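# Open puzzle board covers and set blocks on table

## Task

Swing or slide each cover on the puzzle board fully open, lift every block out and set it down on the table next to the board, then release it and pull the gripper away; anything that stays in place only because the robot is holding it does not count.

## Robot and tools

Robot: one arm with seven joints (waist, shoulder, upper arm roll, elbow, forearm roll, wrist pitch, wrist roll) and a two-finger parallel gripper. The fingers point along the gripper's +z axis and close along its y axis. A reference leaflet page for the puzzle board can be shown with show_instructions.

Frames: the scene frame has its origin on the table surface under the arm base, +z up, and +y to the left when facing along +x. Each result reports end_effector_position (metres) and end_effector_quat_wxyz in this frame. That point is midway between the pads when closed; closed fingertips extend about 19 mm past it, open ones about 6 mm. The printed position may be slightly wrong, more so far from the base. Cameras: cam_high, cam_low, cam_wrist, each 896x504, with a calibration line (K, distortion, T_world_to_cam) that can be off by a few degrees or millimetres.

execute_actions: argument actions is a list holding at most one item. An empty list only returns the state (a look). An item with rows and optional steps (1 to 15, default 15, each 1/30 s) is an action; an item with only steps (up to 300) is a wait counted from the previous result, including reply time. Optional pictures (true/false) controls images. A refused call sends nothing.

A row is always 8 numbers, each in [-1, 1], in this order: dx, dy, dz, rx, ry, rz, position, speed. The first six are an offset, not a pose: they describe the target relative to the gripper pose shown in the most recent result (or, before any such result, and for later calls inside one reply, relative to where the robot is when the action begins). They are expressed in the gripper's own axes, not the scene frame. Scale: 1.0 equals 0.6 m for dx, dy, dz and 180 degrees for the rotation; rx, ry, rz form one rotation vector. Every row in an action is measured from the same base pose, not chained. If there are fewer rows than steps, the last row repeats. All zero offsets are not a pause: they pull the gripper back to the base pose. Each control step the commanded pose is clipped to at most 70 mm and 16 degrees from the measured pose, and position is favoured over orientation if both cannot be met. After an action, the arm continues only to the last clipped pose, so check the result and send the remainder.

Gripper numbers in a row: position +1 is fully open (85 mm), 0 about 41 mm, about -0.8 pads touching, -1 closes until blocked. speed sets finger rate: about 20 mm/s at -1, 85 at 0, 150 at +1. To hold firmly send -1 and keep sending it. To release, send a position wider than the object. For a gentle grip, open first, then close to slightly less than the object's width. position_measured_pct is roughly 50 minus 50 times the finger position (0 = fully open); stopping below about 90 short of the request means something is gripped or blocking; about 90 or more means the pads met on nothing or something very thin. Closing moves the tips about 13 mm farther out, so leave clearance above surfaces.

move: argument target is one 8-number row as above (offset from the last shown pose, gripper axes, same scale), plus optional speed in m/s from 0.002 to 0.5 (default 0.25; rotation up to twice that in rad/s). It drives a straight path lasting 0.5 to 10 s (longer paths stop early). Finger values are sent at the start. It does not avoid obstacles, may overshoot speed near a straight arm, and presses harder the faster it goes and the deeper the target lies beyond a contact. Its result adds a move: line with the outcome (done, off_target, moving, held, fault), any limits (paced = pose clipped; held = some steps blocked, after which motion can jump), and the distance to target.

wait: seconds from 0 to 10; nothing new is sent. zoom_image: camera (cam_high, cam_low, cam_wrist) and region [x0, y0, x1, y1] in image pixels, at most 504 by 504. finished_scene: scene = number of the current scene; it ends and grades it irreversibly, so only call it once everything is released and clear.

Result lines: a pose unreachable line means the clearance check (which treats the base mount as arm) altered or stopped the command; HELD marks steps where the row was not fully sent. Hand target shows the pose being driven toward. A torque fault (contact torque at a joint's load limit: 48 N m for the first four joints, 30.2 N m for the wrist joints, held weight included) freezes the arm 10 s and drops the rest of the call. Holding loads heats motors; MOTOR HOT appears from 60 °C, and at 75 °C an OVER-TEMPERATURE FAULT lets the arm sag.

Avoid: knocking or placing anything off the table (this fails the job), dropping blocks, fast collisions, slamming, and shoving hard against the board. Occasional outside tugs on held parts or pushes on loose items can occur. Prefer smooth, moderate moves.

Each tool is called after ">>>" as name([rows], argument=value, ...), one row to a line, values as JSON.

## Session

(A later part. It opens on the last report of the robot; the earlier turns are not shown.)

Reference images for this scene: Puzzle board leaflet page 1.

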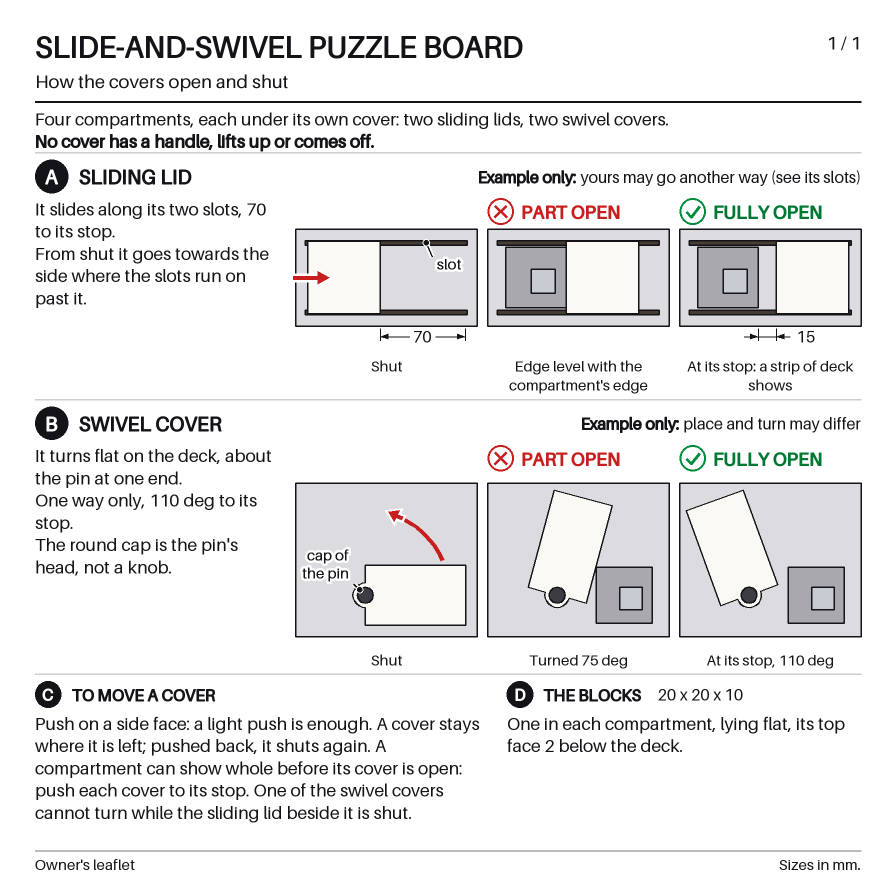

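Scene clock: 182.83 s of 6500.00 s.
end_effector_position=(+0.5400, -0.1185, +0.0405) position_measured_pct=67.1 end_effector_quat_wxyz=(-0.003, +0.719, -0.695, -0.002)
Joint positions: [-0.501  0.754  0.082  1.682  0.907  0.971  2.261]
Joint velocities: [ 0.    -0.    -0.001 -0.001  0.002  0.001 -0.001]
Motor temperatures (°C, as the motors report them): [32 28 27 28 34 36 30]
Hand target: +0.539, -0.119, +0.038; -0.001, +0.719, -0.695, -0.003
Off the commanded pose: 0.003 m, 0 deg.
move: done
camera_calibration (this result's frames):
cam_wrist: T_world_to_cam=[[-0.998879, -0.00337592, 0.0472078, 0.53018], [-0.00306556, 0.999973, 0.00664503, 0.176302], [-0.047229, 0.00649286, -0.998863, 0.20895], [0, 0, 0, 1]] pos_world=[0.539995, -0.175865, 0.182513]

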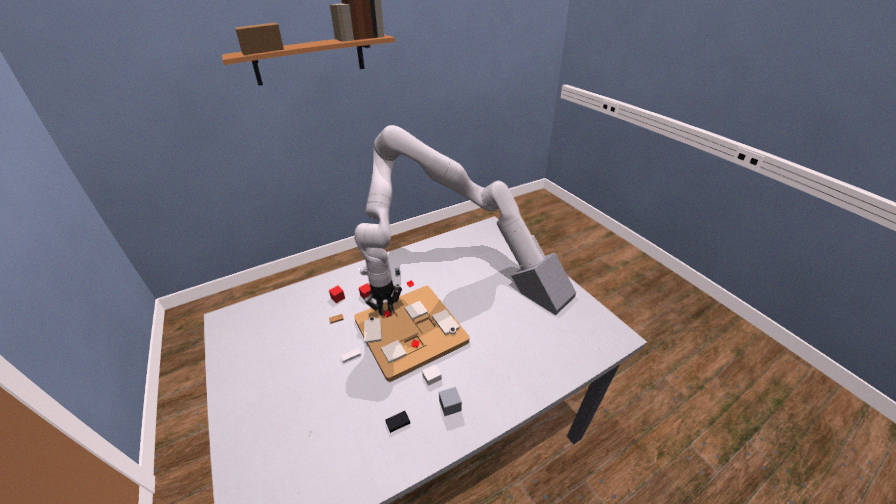

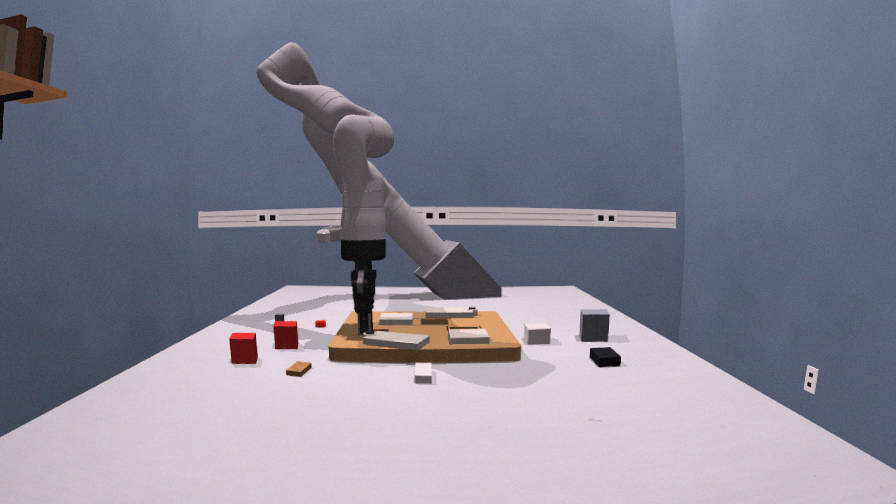

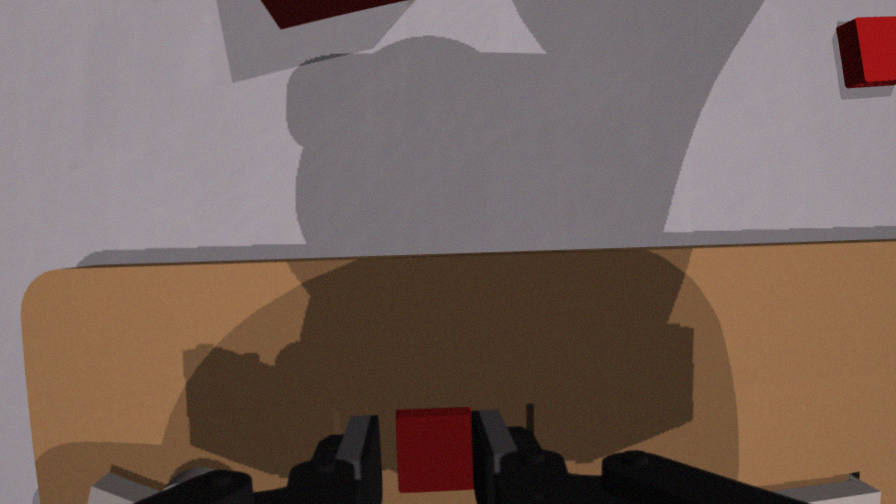

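>>> move(target=[-0.005,0.004,-0.007,0,0,0,-0.34,0], speed=0.03)

>>> move(target=[0,0,0.0112,0,0,0,-0.34,0], speed=0.012)

Scene clock: 188.13 s of 6500.00 s.
end_effector_position=(+0.5374, -0.1156, +0.0447) position_measured_pct=67.1 end_effector_quat_wxyz=(-0.003, +0.719, -0.695, -0.002)
Joint positions: [-0.511  0.75   0.08   1.688  0.904  0.976  2.254]
Joint velocities: [-0.    -0.    -0.     0.002 -0.001  0.001 -0.   ]
Motor temperatures (°C, as the motors report them): [32 28 27 28 34 36 30]
Hand target: +0.537, -0.116, +0.045; -0.003, +0.719, -0.695, -0.002
Off the commanded pose: 0.000 m, 0 deg.
After step 90, 1.60 s passed at rest.
move: done
camera_calibration (this result's frames):
cam_wrist: T_world_to_cam=[[-0.998875, -0.00333268, 0.0473017, 0.527476], [-0.0030221, 0.999973, 0.00663588, 0.173371], [-0.0473226, 0.00648547, -0.998859, 0.213025], [0, 0, 0, 1]] pos_world=[0.537488, -0.17299, 0.18668]

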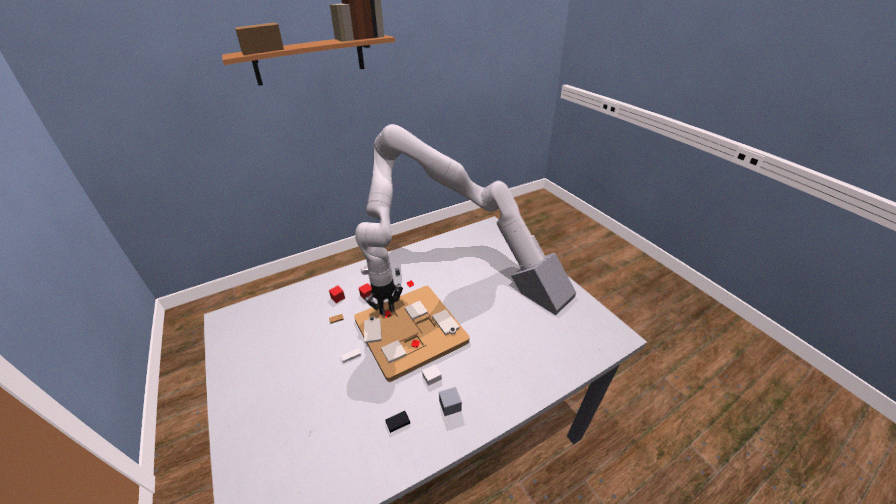

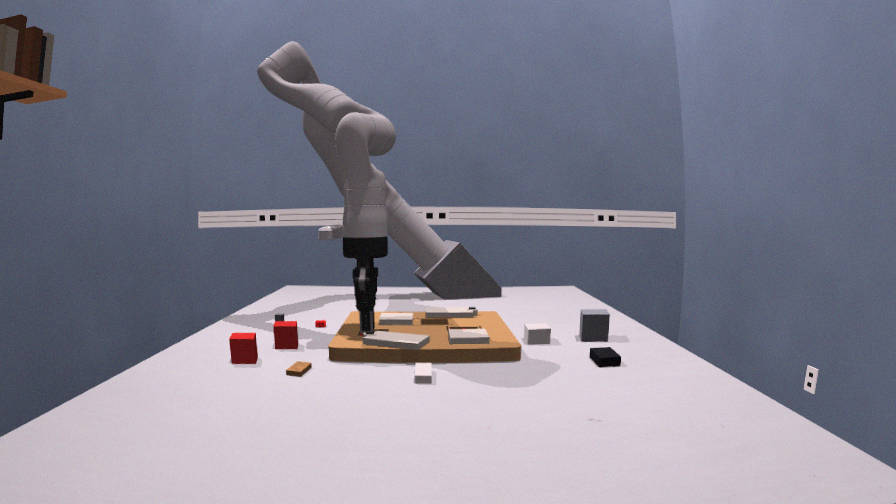

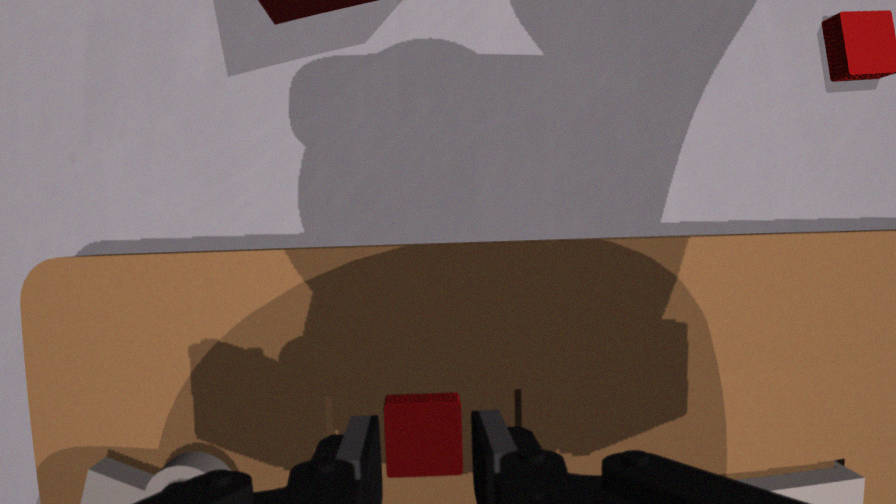

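Scene clock: 188.90 s of 6500.00 s.
end_effector_position=(+0.5375, -0.1156, +0.0380) position_measured_pct=67.1 end_effector_quat_wxyz=(-0.003, +0.719, -0.695, -0.002)
Joint positions: [-0.504  0.759  0.084  1.69   0.912  0.962  2.249]
Joint velocities: [ 0.     0.    -0.    -0.001 -0.    -0.     0.   ]
Motor temperatures (°C, as the motors report them): [32 28 27 28 34 36 30]
Hand target: +0.537, -0.116, +0.038; -0.003, +0.719, -0.695, -0.002
Off the commanded pose: 0.000 m, 0 deg.
move: done
camera_calibration (this result's frames):
cam_wrist: T_world_to_cam=[[-0.998881, -0.00330206, 0.0471879, 0.527849], [-0.00299198, 0.999973, 0.00664024, 0.173362], [-0.0472086, 0.00649162, -0.998864, 0.206302], [0, 0, 0, 1]] pos_world=[0.537516, -0.172954, 0.180008]

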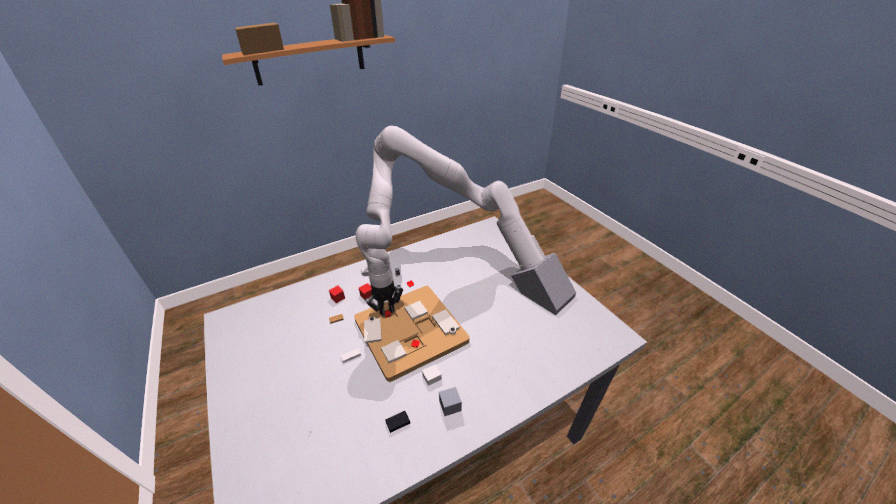

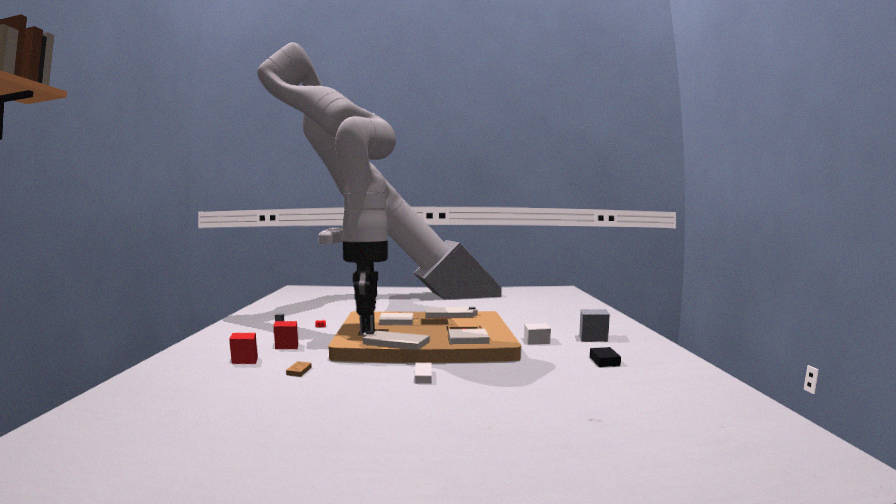

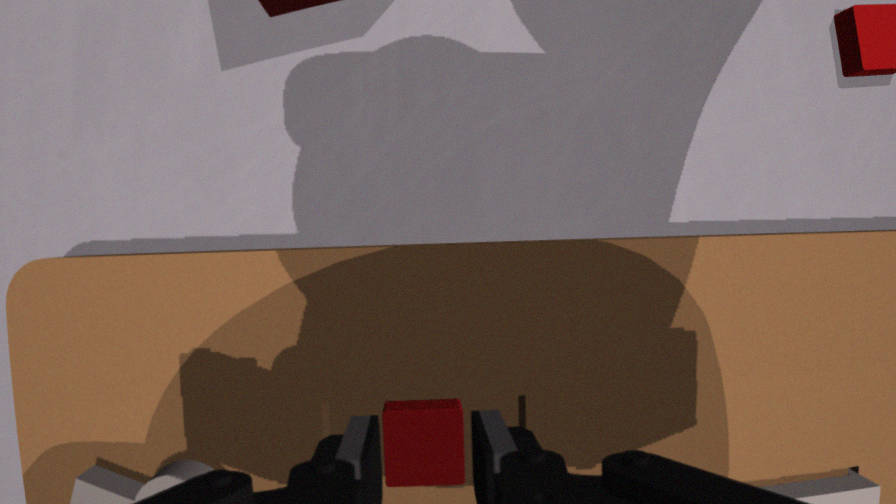

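>>> move(target=[0,0,0,0,0,0,-0.52,0])

>>> move(target=[0,0,-0.065,0,0,0,-0.52,0], speed=0.1)

>>> move(target=[0.165,0.125,0,0,0,-0.5,-0.52,0], speed=0.4)

>>> move(target=[0,0,0.083,0,0,0,-0.52,0], speed=0.07)

>>> move(target=[0,0,0,0,0,0,-0.23,0])

>>> move(target=[0,0,-0.087,0,0,0,-0.23,0])

>>> move(target=[0.08,-0.441,0,0,0,0,-0.23,0])

Scene clock: 199.43 s of 6500.00 s.
end_effector_position=(+0.5376, -0.1155, +0.0382) position_measured_pct=73.8 end_effector_quat_wxyz=(-0.003, +0.719, -0.695, -0.002)
Joint positions: [-0.504  0.759  0.084  1.69   0.912  0.962  2.248]
Joint velocities: [-0.    -0.    -0.     0.001 -0.     0.    -0.   ]
Motor temperatures (°C, as the motors report them): [32 28 27 28 34 36 30]
Hand target: +0.537, -0.116, +0.038; -0.003, +0.719, -0.695, -0.002
Off the commanded pose: 0.000 m, 0 deg.
After step 90, 6.83 s passed at rest.
move: done
camera_calibration (this result's frames):
cam_wrist: T_world_to_cam=[[-0.998893, -0.00332102, 0.0469273, 0.527931], [-0.00300545, 0.999972, 0.00679359, 0.173296], [-0.0469486, 0.00664503, -0.998875, 0.206338], [0, 0, 0, 1]] pos_world=[0.537555, -0.172909, 0.180155]

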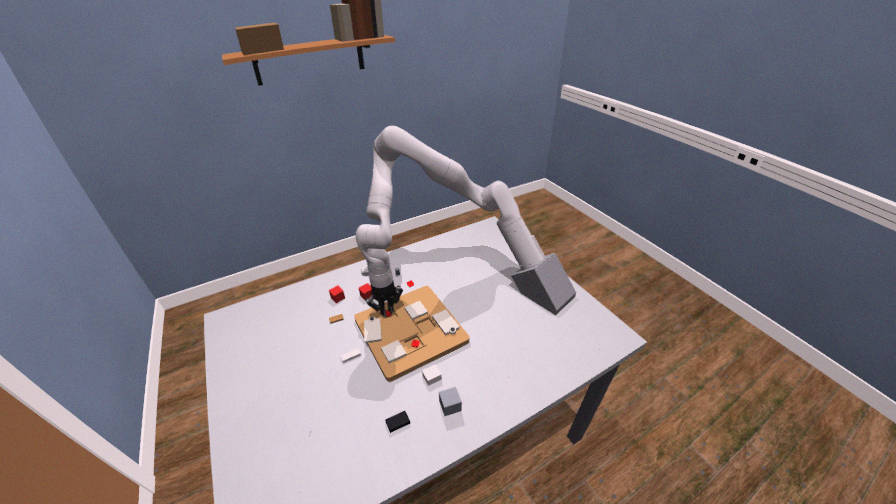

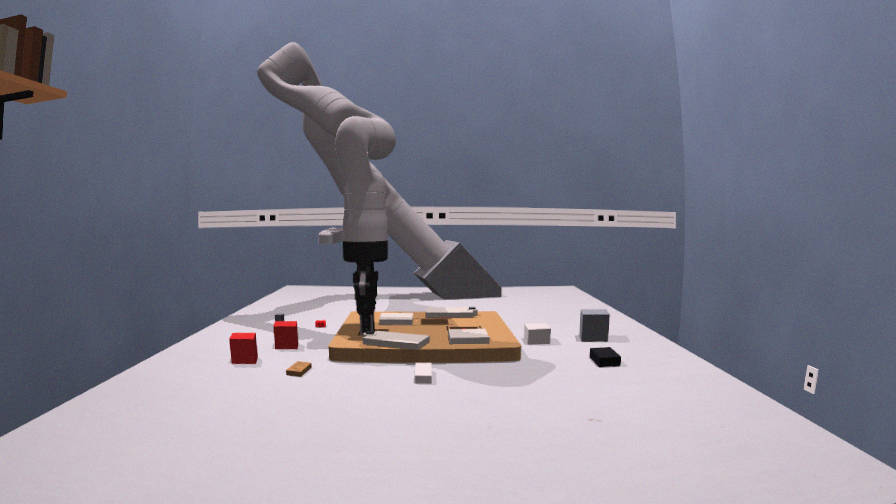

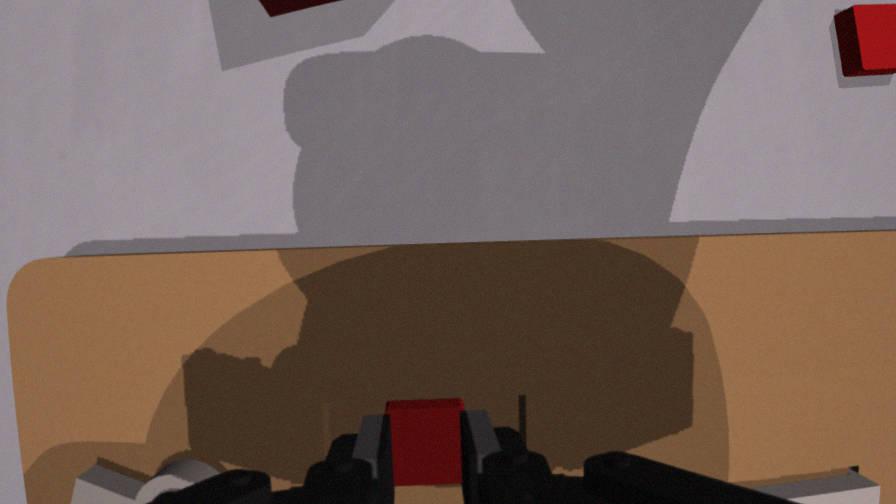

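Scene clock: 200.17 s of 6500.00 s.
end_effector_position=(+0.5374, -0.1158, +0.0769) position_measured_pct=73.8 end_effector_quat_wxyz=(-0.003, +0.719, -0.695, -0.002)
Joint positions: [-0.545  0.709  0.062  1.671  0.866  1.046  2.277]
Joint velocities: [-0.002 -0.003 -0.001 -0.001  0.     0.002 -0.001]
Motor temperatures (°C, as the motors report them): [32 28 27 28 34 36 30]
Hand target: +0.537, -0.116, +0.077; -0.003, +0.719, -0.695, -0.002
Off the commanded pose: 0.000 m, 0 deg.
move: done
camera_calibration (this result's frames):
cam_wrist: T_world_to_cam=[[-0.998868, -0.00341624, 0.0474481, 0.525827], [-0.00309822, 0.999972, 0.00677429, 0.173342], [-0.04747, 0.00661962, -0.998851, 0.245354], [0, 0, 0, 1]] pos_world=[0.537416, -0.173165, 0.218948]

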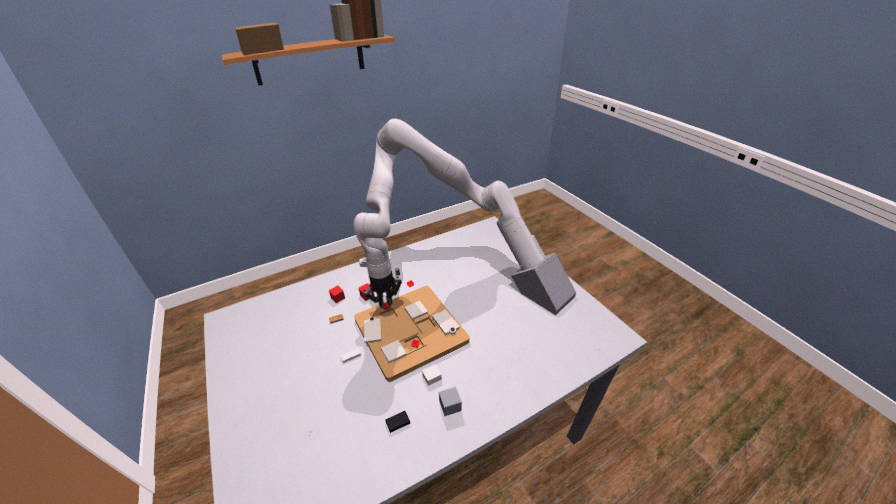

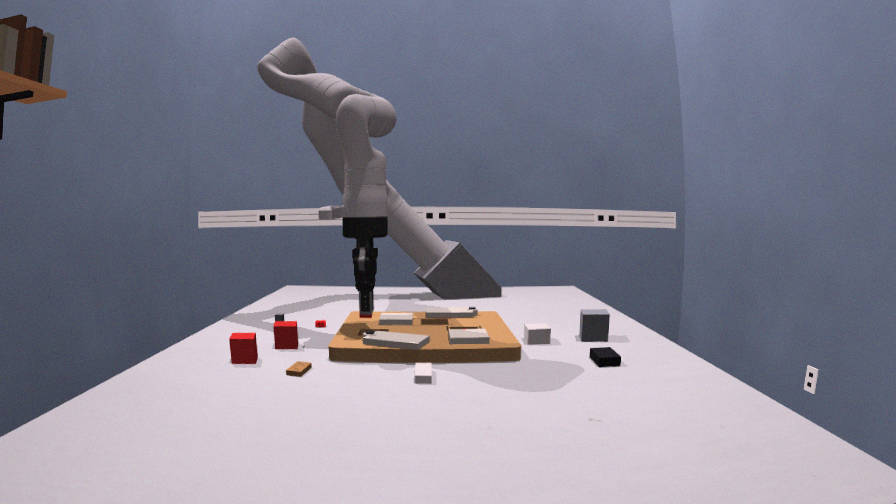

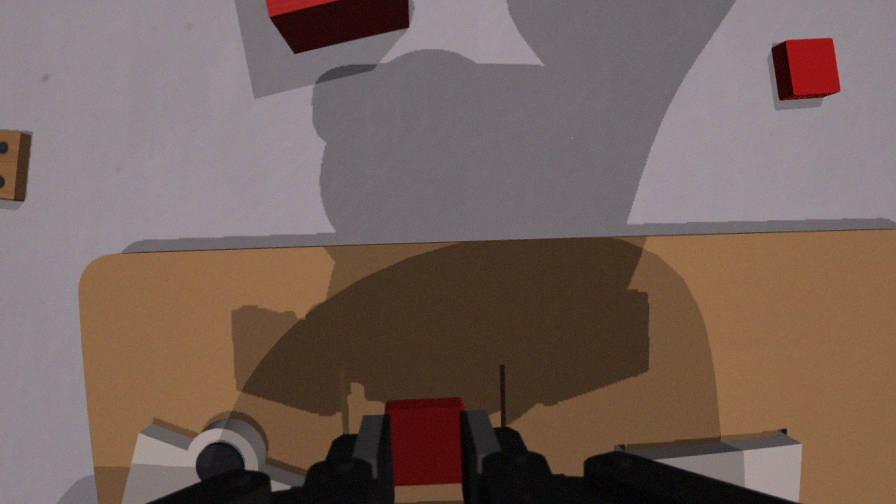

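Scene clock: 202.57 s of 6500.00 s.
end_effector_position=(+0.4657, -0.2170, +0.0763) position_measured_pct=73.8 end_effector_quat_wxyz=(-0.003, +1.000, +0.017, +0.001)
Joint positions: [-0.274  0.455 -0.146  1.938  1.014  1.051  3.832]
Joint velocities: [ 0.003 -0.004  0.004  0.    -0.002 -0.001  0.002]
Motor temperatures (°C, as the motors report them): [32 28 27 28 34 36 30]
Hand target: +0.466, -0.217, +0.076; -0.003, +1.000, +0.017, +0.001
Off the commanded pose: 0.000 m, 0 deg.
move: done
camera_calibration (this result's frames):
cam_wrist: T_world_to_cam=[[0.00360523, -0.999093, 0.0424401, -0.228598], [-0.999993, -0.00364963, -0.000968923, 0.521363], [0.00112293, -0.0424363, -0.999099, 0.20868], [0, 0, 0, 1]] pos_world=[0.521949, -0.217632, 0.218699]

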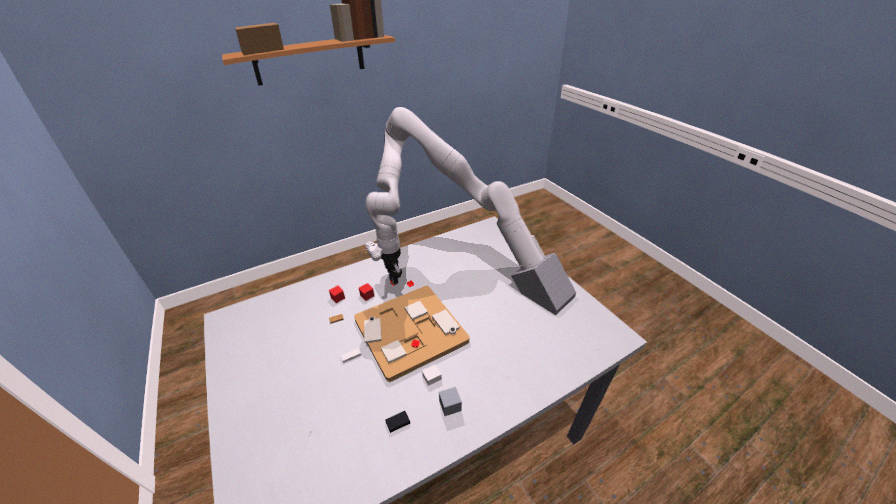

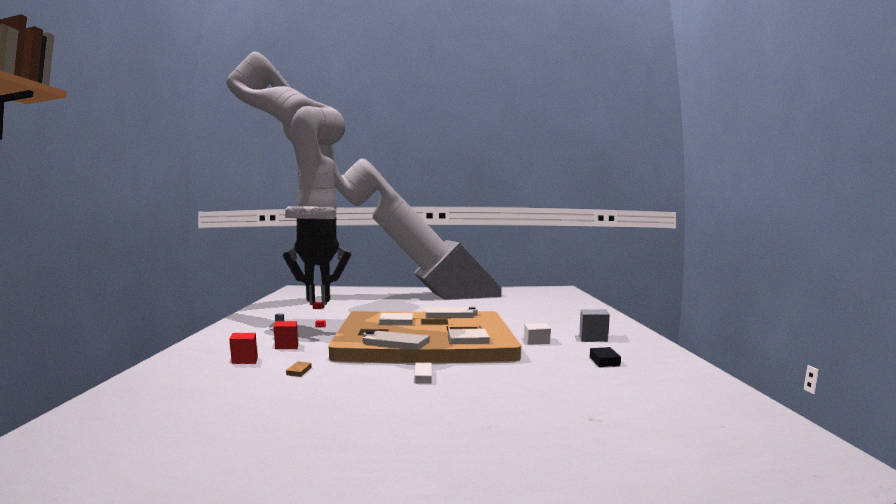

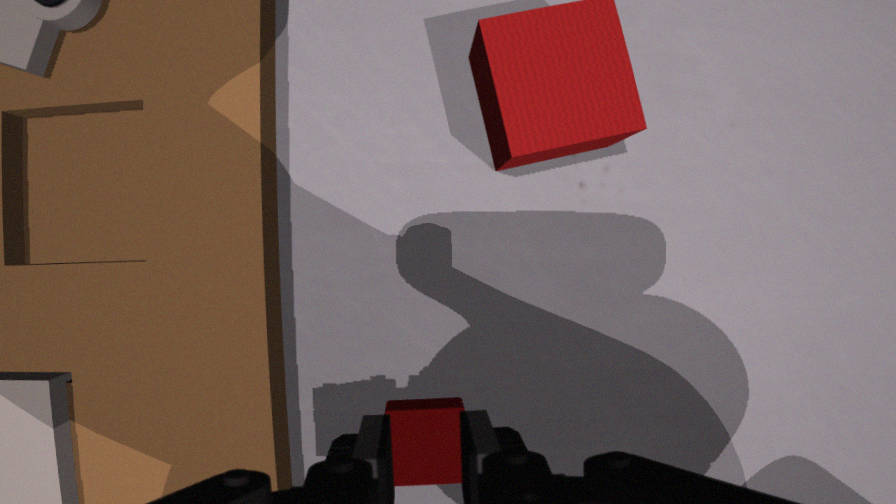

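Scene clock: 203.57 s of 6500.00 s.
end_effector_position=(+0.4659, -0.2168, +0.0266) position_measured_pct=73.8 end_effector_quat_wxyz=(-0.003, +1.000, +0.017, +0.001)
Joint positions: [-0.221  0.531 -0.104  1.962  1.113  0.943  3.771]
Joint velocities: [ 0.002  0.004  0.002  0.     0.    -0.001  0.   ]
Motor temperatures (°C, as the motors report them): [32 28 27 28 34 36 30]
Hand target: +0.466, -0.217, +0.026; -0.003, +1.000, +0.017, +0.001
Off the commanded pose: 0.000 m, 0 deg.
move: done
camera_calibration (this result's frames):
cam_wrist: T_world_to_cam=[[0.00338482, -0.999085, 0.0426385, -0.226175], [-0.999993, -0.00345704, -0.00162015, 0.521668], [0.00176607, -0.0426327, -0.999089, 0.158773], [0, 0, 0, 1]] pos_world=[0.522149, -0.217396, 0.169118]

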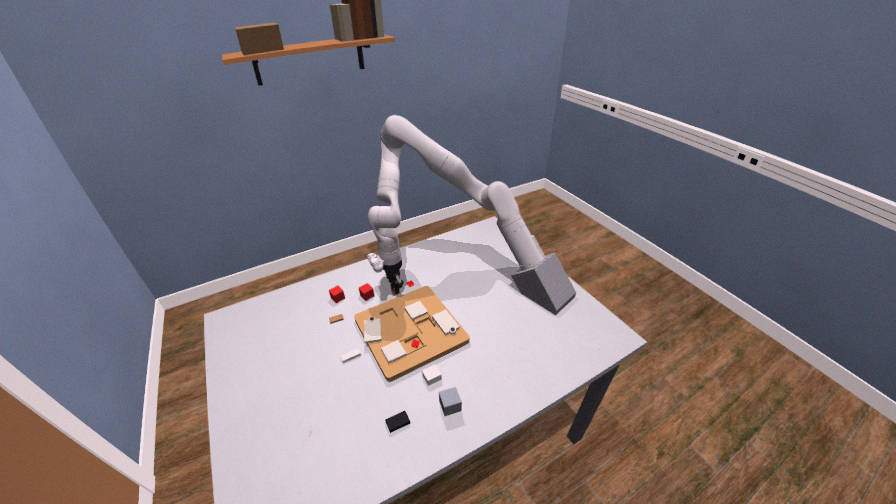

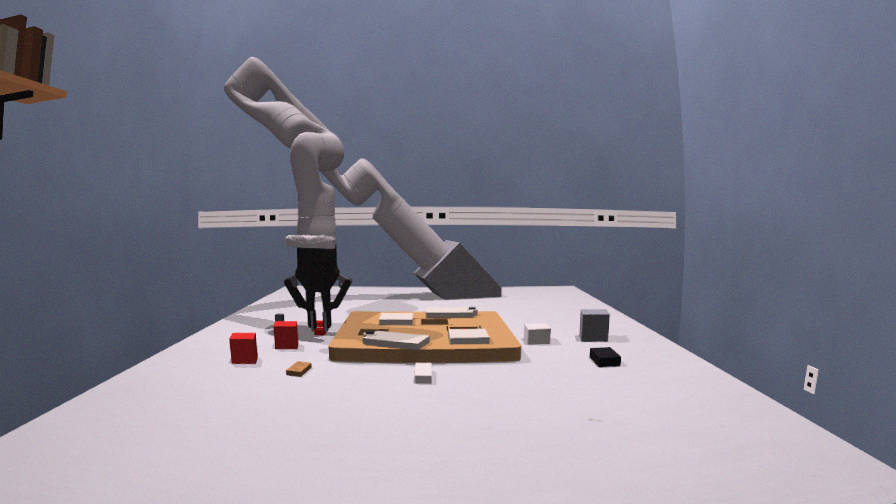

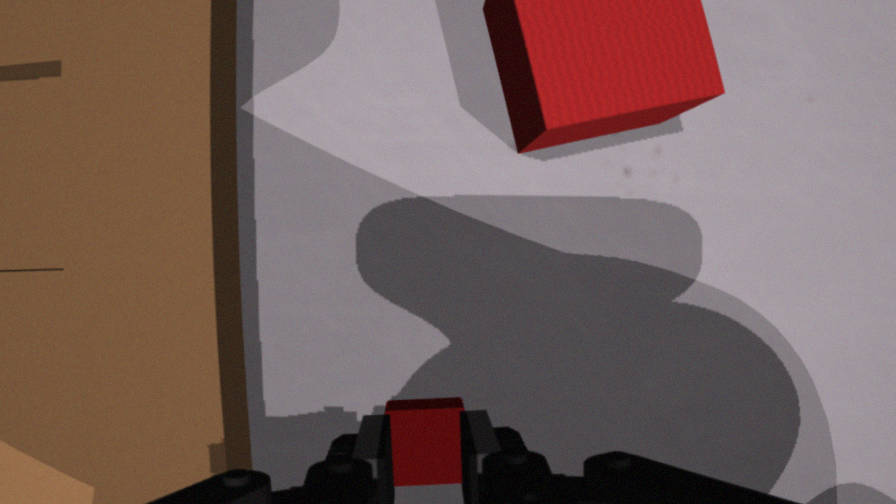

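Scene clock: 204.07 s of 6500.00 s.
end_effector_position=(+0.4660, -0.2168, +0.0266) position_measured_pct=61.5 end_effector_quat_wxyz=(-0.003, +1.000, +0.017, +0.001)
Joint positions: [-0.221  0.531 -0.104  1.962  1.113  0.943  3.771]
Joint velocities: [ 0. -0. -0.  0.  0.  0. -0.]
Motor temperatures (°C, as the motors report them): [32 28 27 28 34 36 30]
Hand target: +0.466, -0.217, +0.027; -0.003, +1.000, +0.017, +0.001
Off the commanded pose: 0.000 m, 0 deg.
move: done
camera_calibration (this result's frames):
cam_wrist: T_world_to_cam=[[0.00338028, -0.999085, 0.0426389, -0.226175], [-0.999993, -0.00345276, -0.00162639, 0.521672], [0.00177212, -0.0426331, -0.999089, 0.158772], [0, 0, 0, 1]] pos_world=[0.522151, -0.217398, 0.16912]

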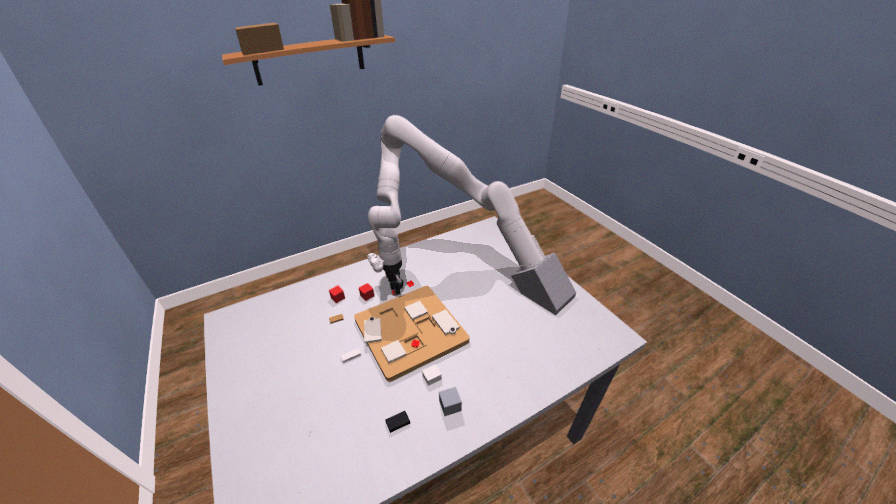

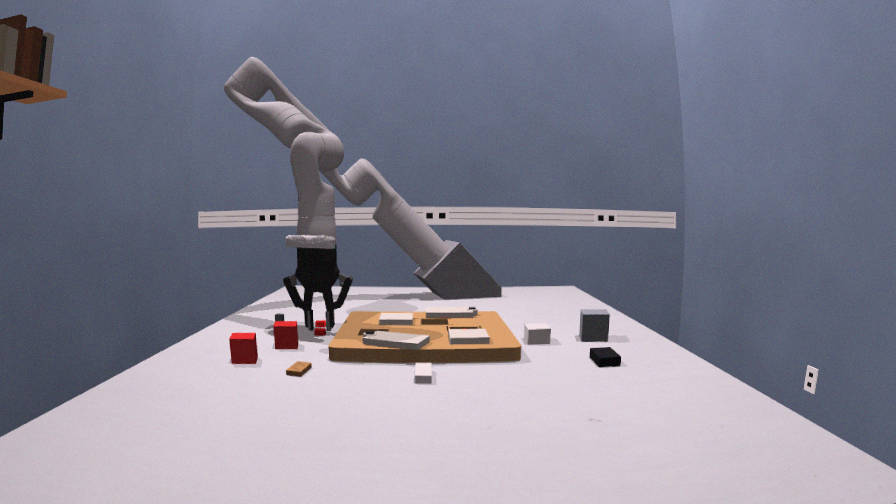

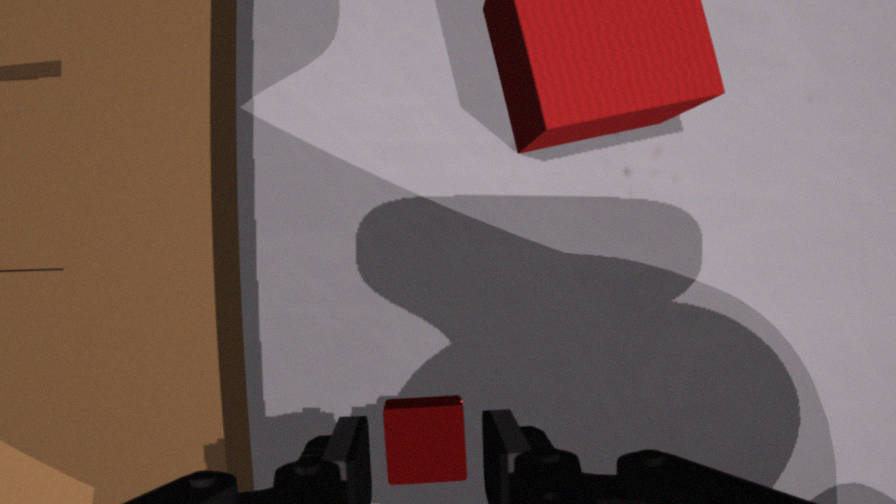

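Scene clock: 204.83 s of 6500.00 s.
end_effector_position=(+0.4657, -0.2170, +0.0787) position_measured_pct=61.5 end_effector_quat_wxyz=(-0.003, +1.000, +0.017, +0.001)
Joint positions: [-0.278  0.452 -0.147  1.936  1.01   1.056  3.834]
Joint velocities: [-0.002 -0.004 -0.002 -0.001  0.001  0.    -0.001]
Motor temperatures (°C, as the motors report them): [32 28 27 28 34 36 30]
Hand target: +0.466, -0.217, +0.079; -0.003, +1.000, +0.017, +0.001
Off the commanded pose: 0.000 m, 0 deg.
move: done
camera_calibration (this result's frames):
cam_wrist: T_world_to_cam=[[0.00356709, -0.999092, 0.0424504, -0.228719], [-0.999993, -0.00361309, -0.00100692, 0.52138], [0.00115938, -0.0424465, -0.999098, 0.211077], [0, 0, 0, 1]] pos_world=[0.521948, -0.217668, 0.221121]

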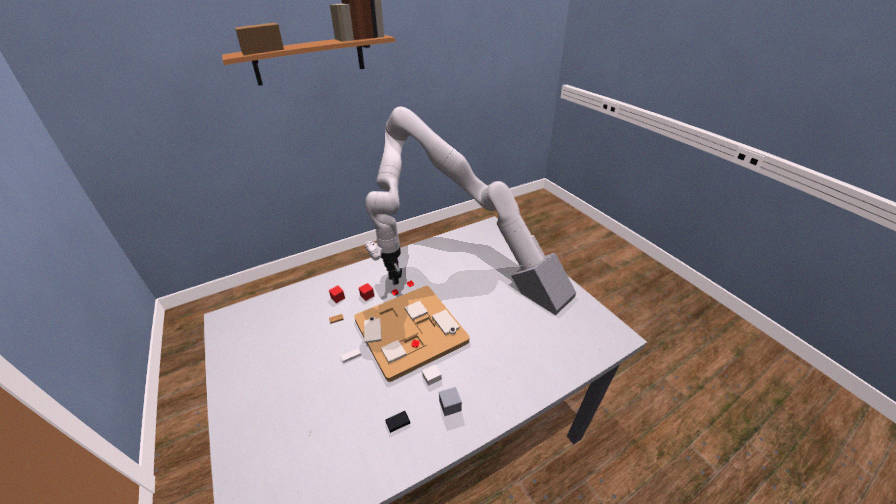

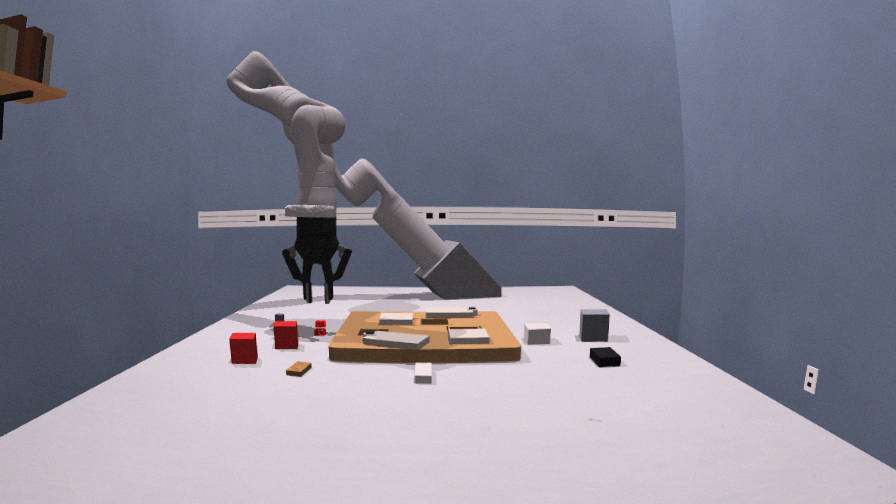

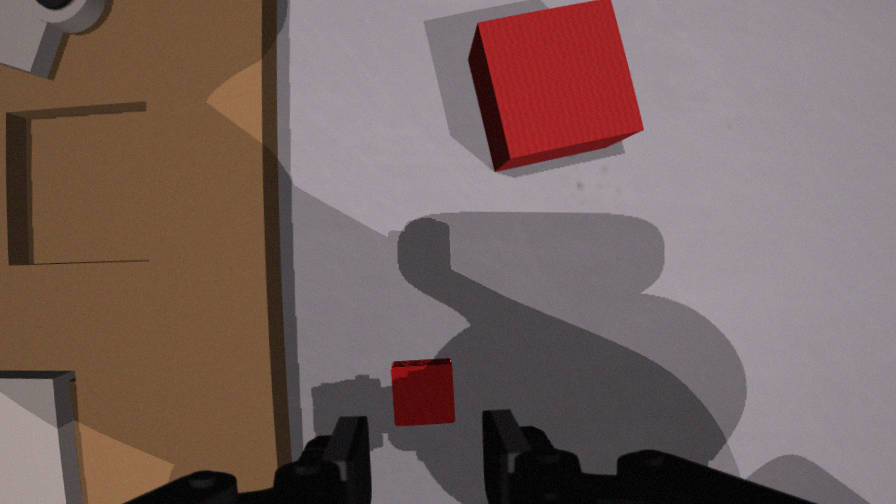

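Scene clock: 206.37 s of 6500.00 s.
end_effector_position=(+0.5053, +0.0488, +0.0808) position_measured_pct=61.5 end_effector_quat_wxyz=(-0.003, +1.000, +0.017, +0.001)
Joint positions: [-0.617  0.971 -0.203  1.582  0.976  1.185  3.482]
Joint velocities: [-0.003  0.01  -0.001 -0.002  0.     0.001 -0.   ]
Motor temperatures (°C, as the motors report them): [32 28 27 28 34 36 30]
Hand target: +0.505, +0.049, +0.081; -0.003, +1.000, +0.017, +0.001
Off the commanded pose: 0.001 m, 0 deg.
move: done
camera_calibration (this result's frames):
cam_wrist: T_world_to_cam=[[0.00262672, -0.999135, 0.0414954, 0.0372024], [-0.999996, -0.00267215, -0.00103943, 0.56193], [0.00114941, -0.0414925, -0.999138, 0.224353], [0, 0, 0, 1]] pos_world=[0.561572, 0.0479807, 0.2232]

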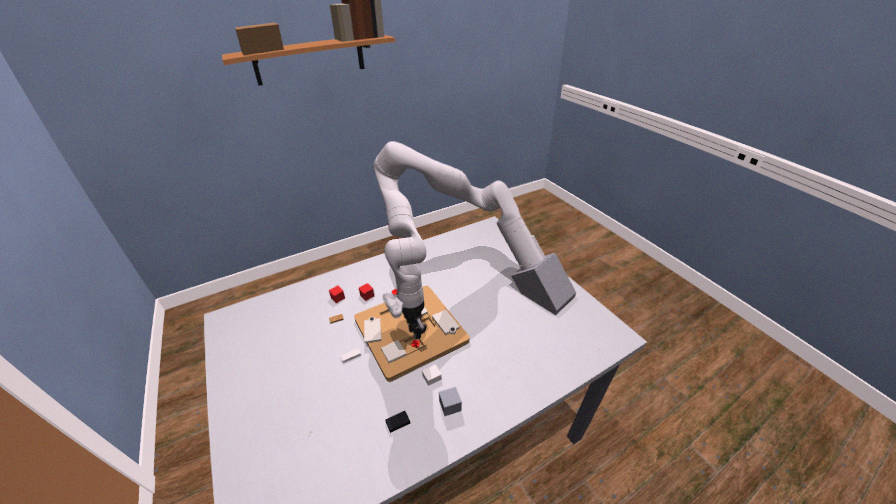

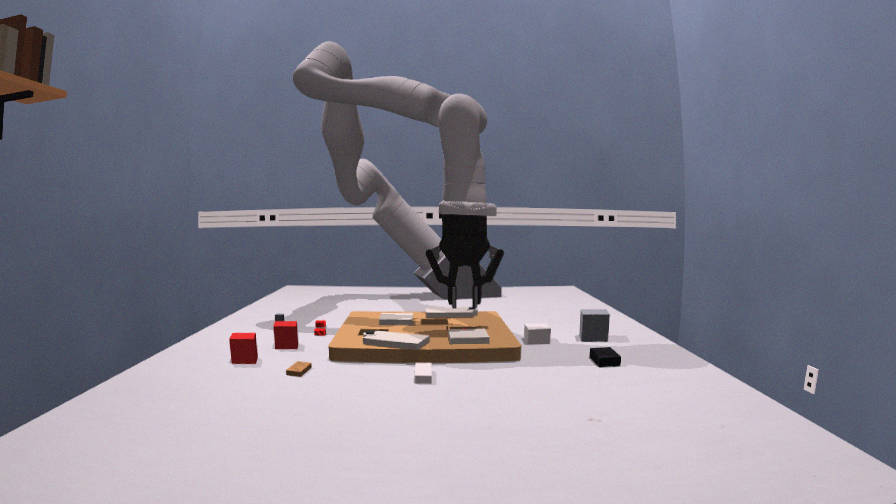

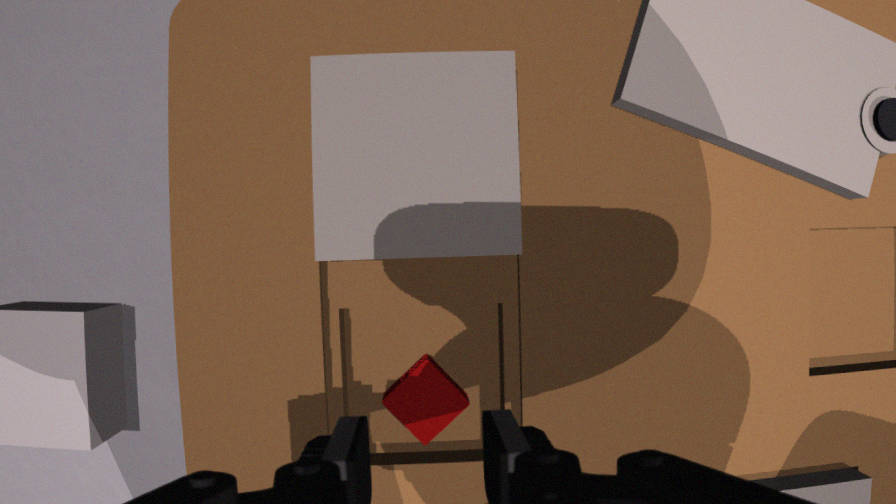

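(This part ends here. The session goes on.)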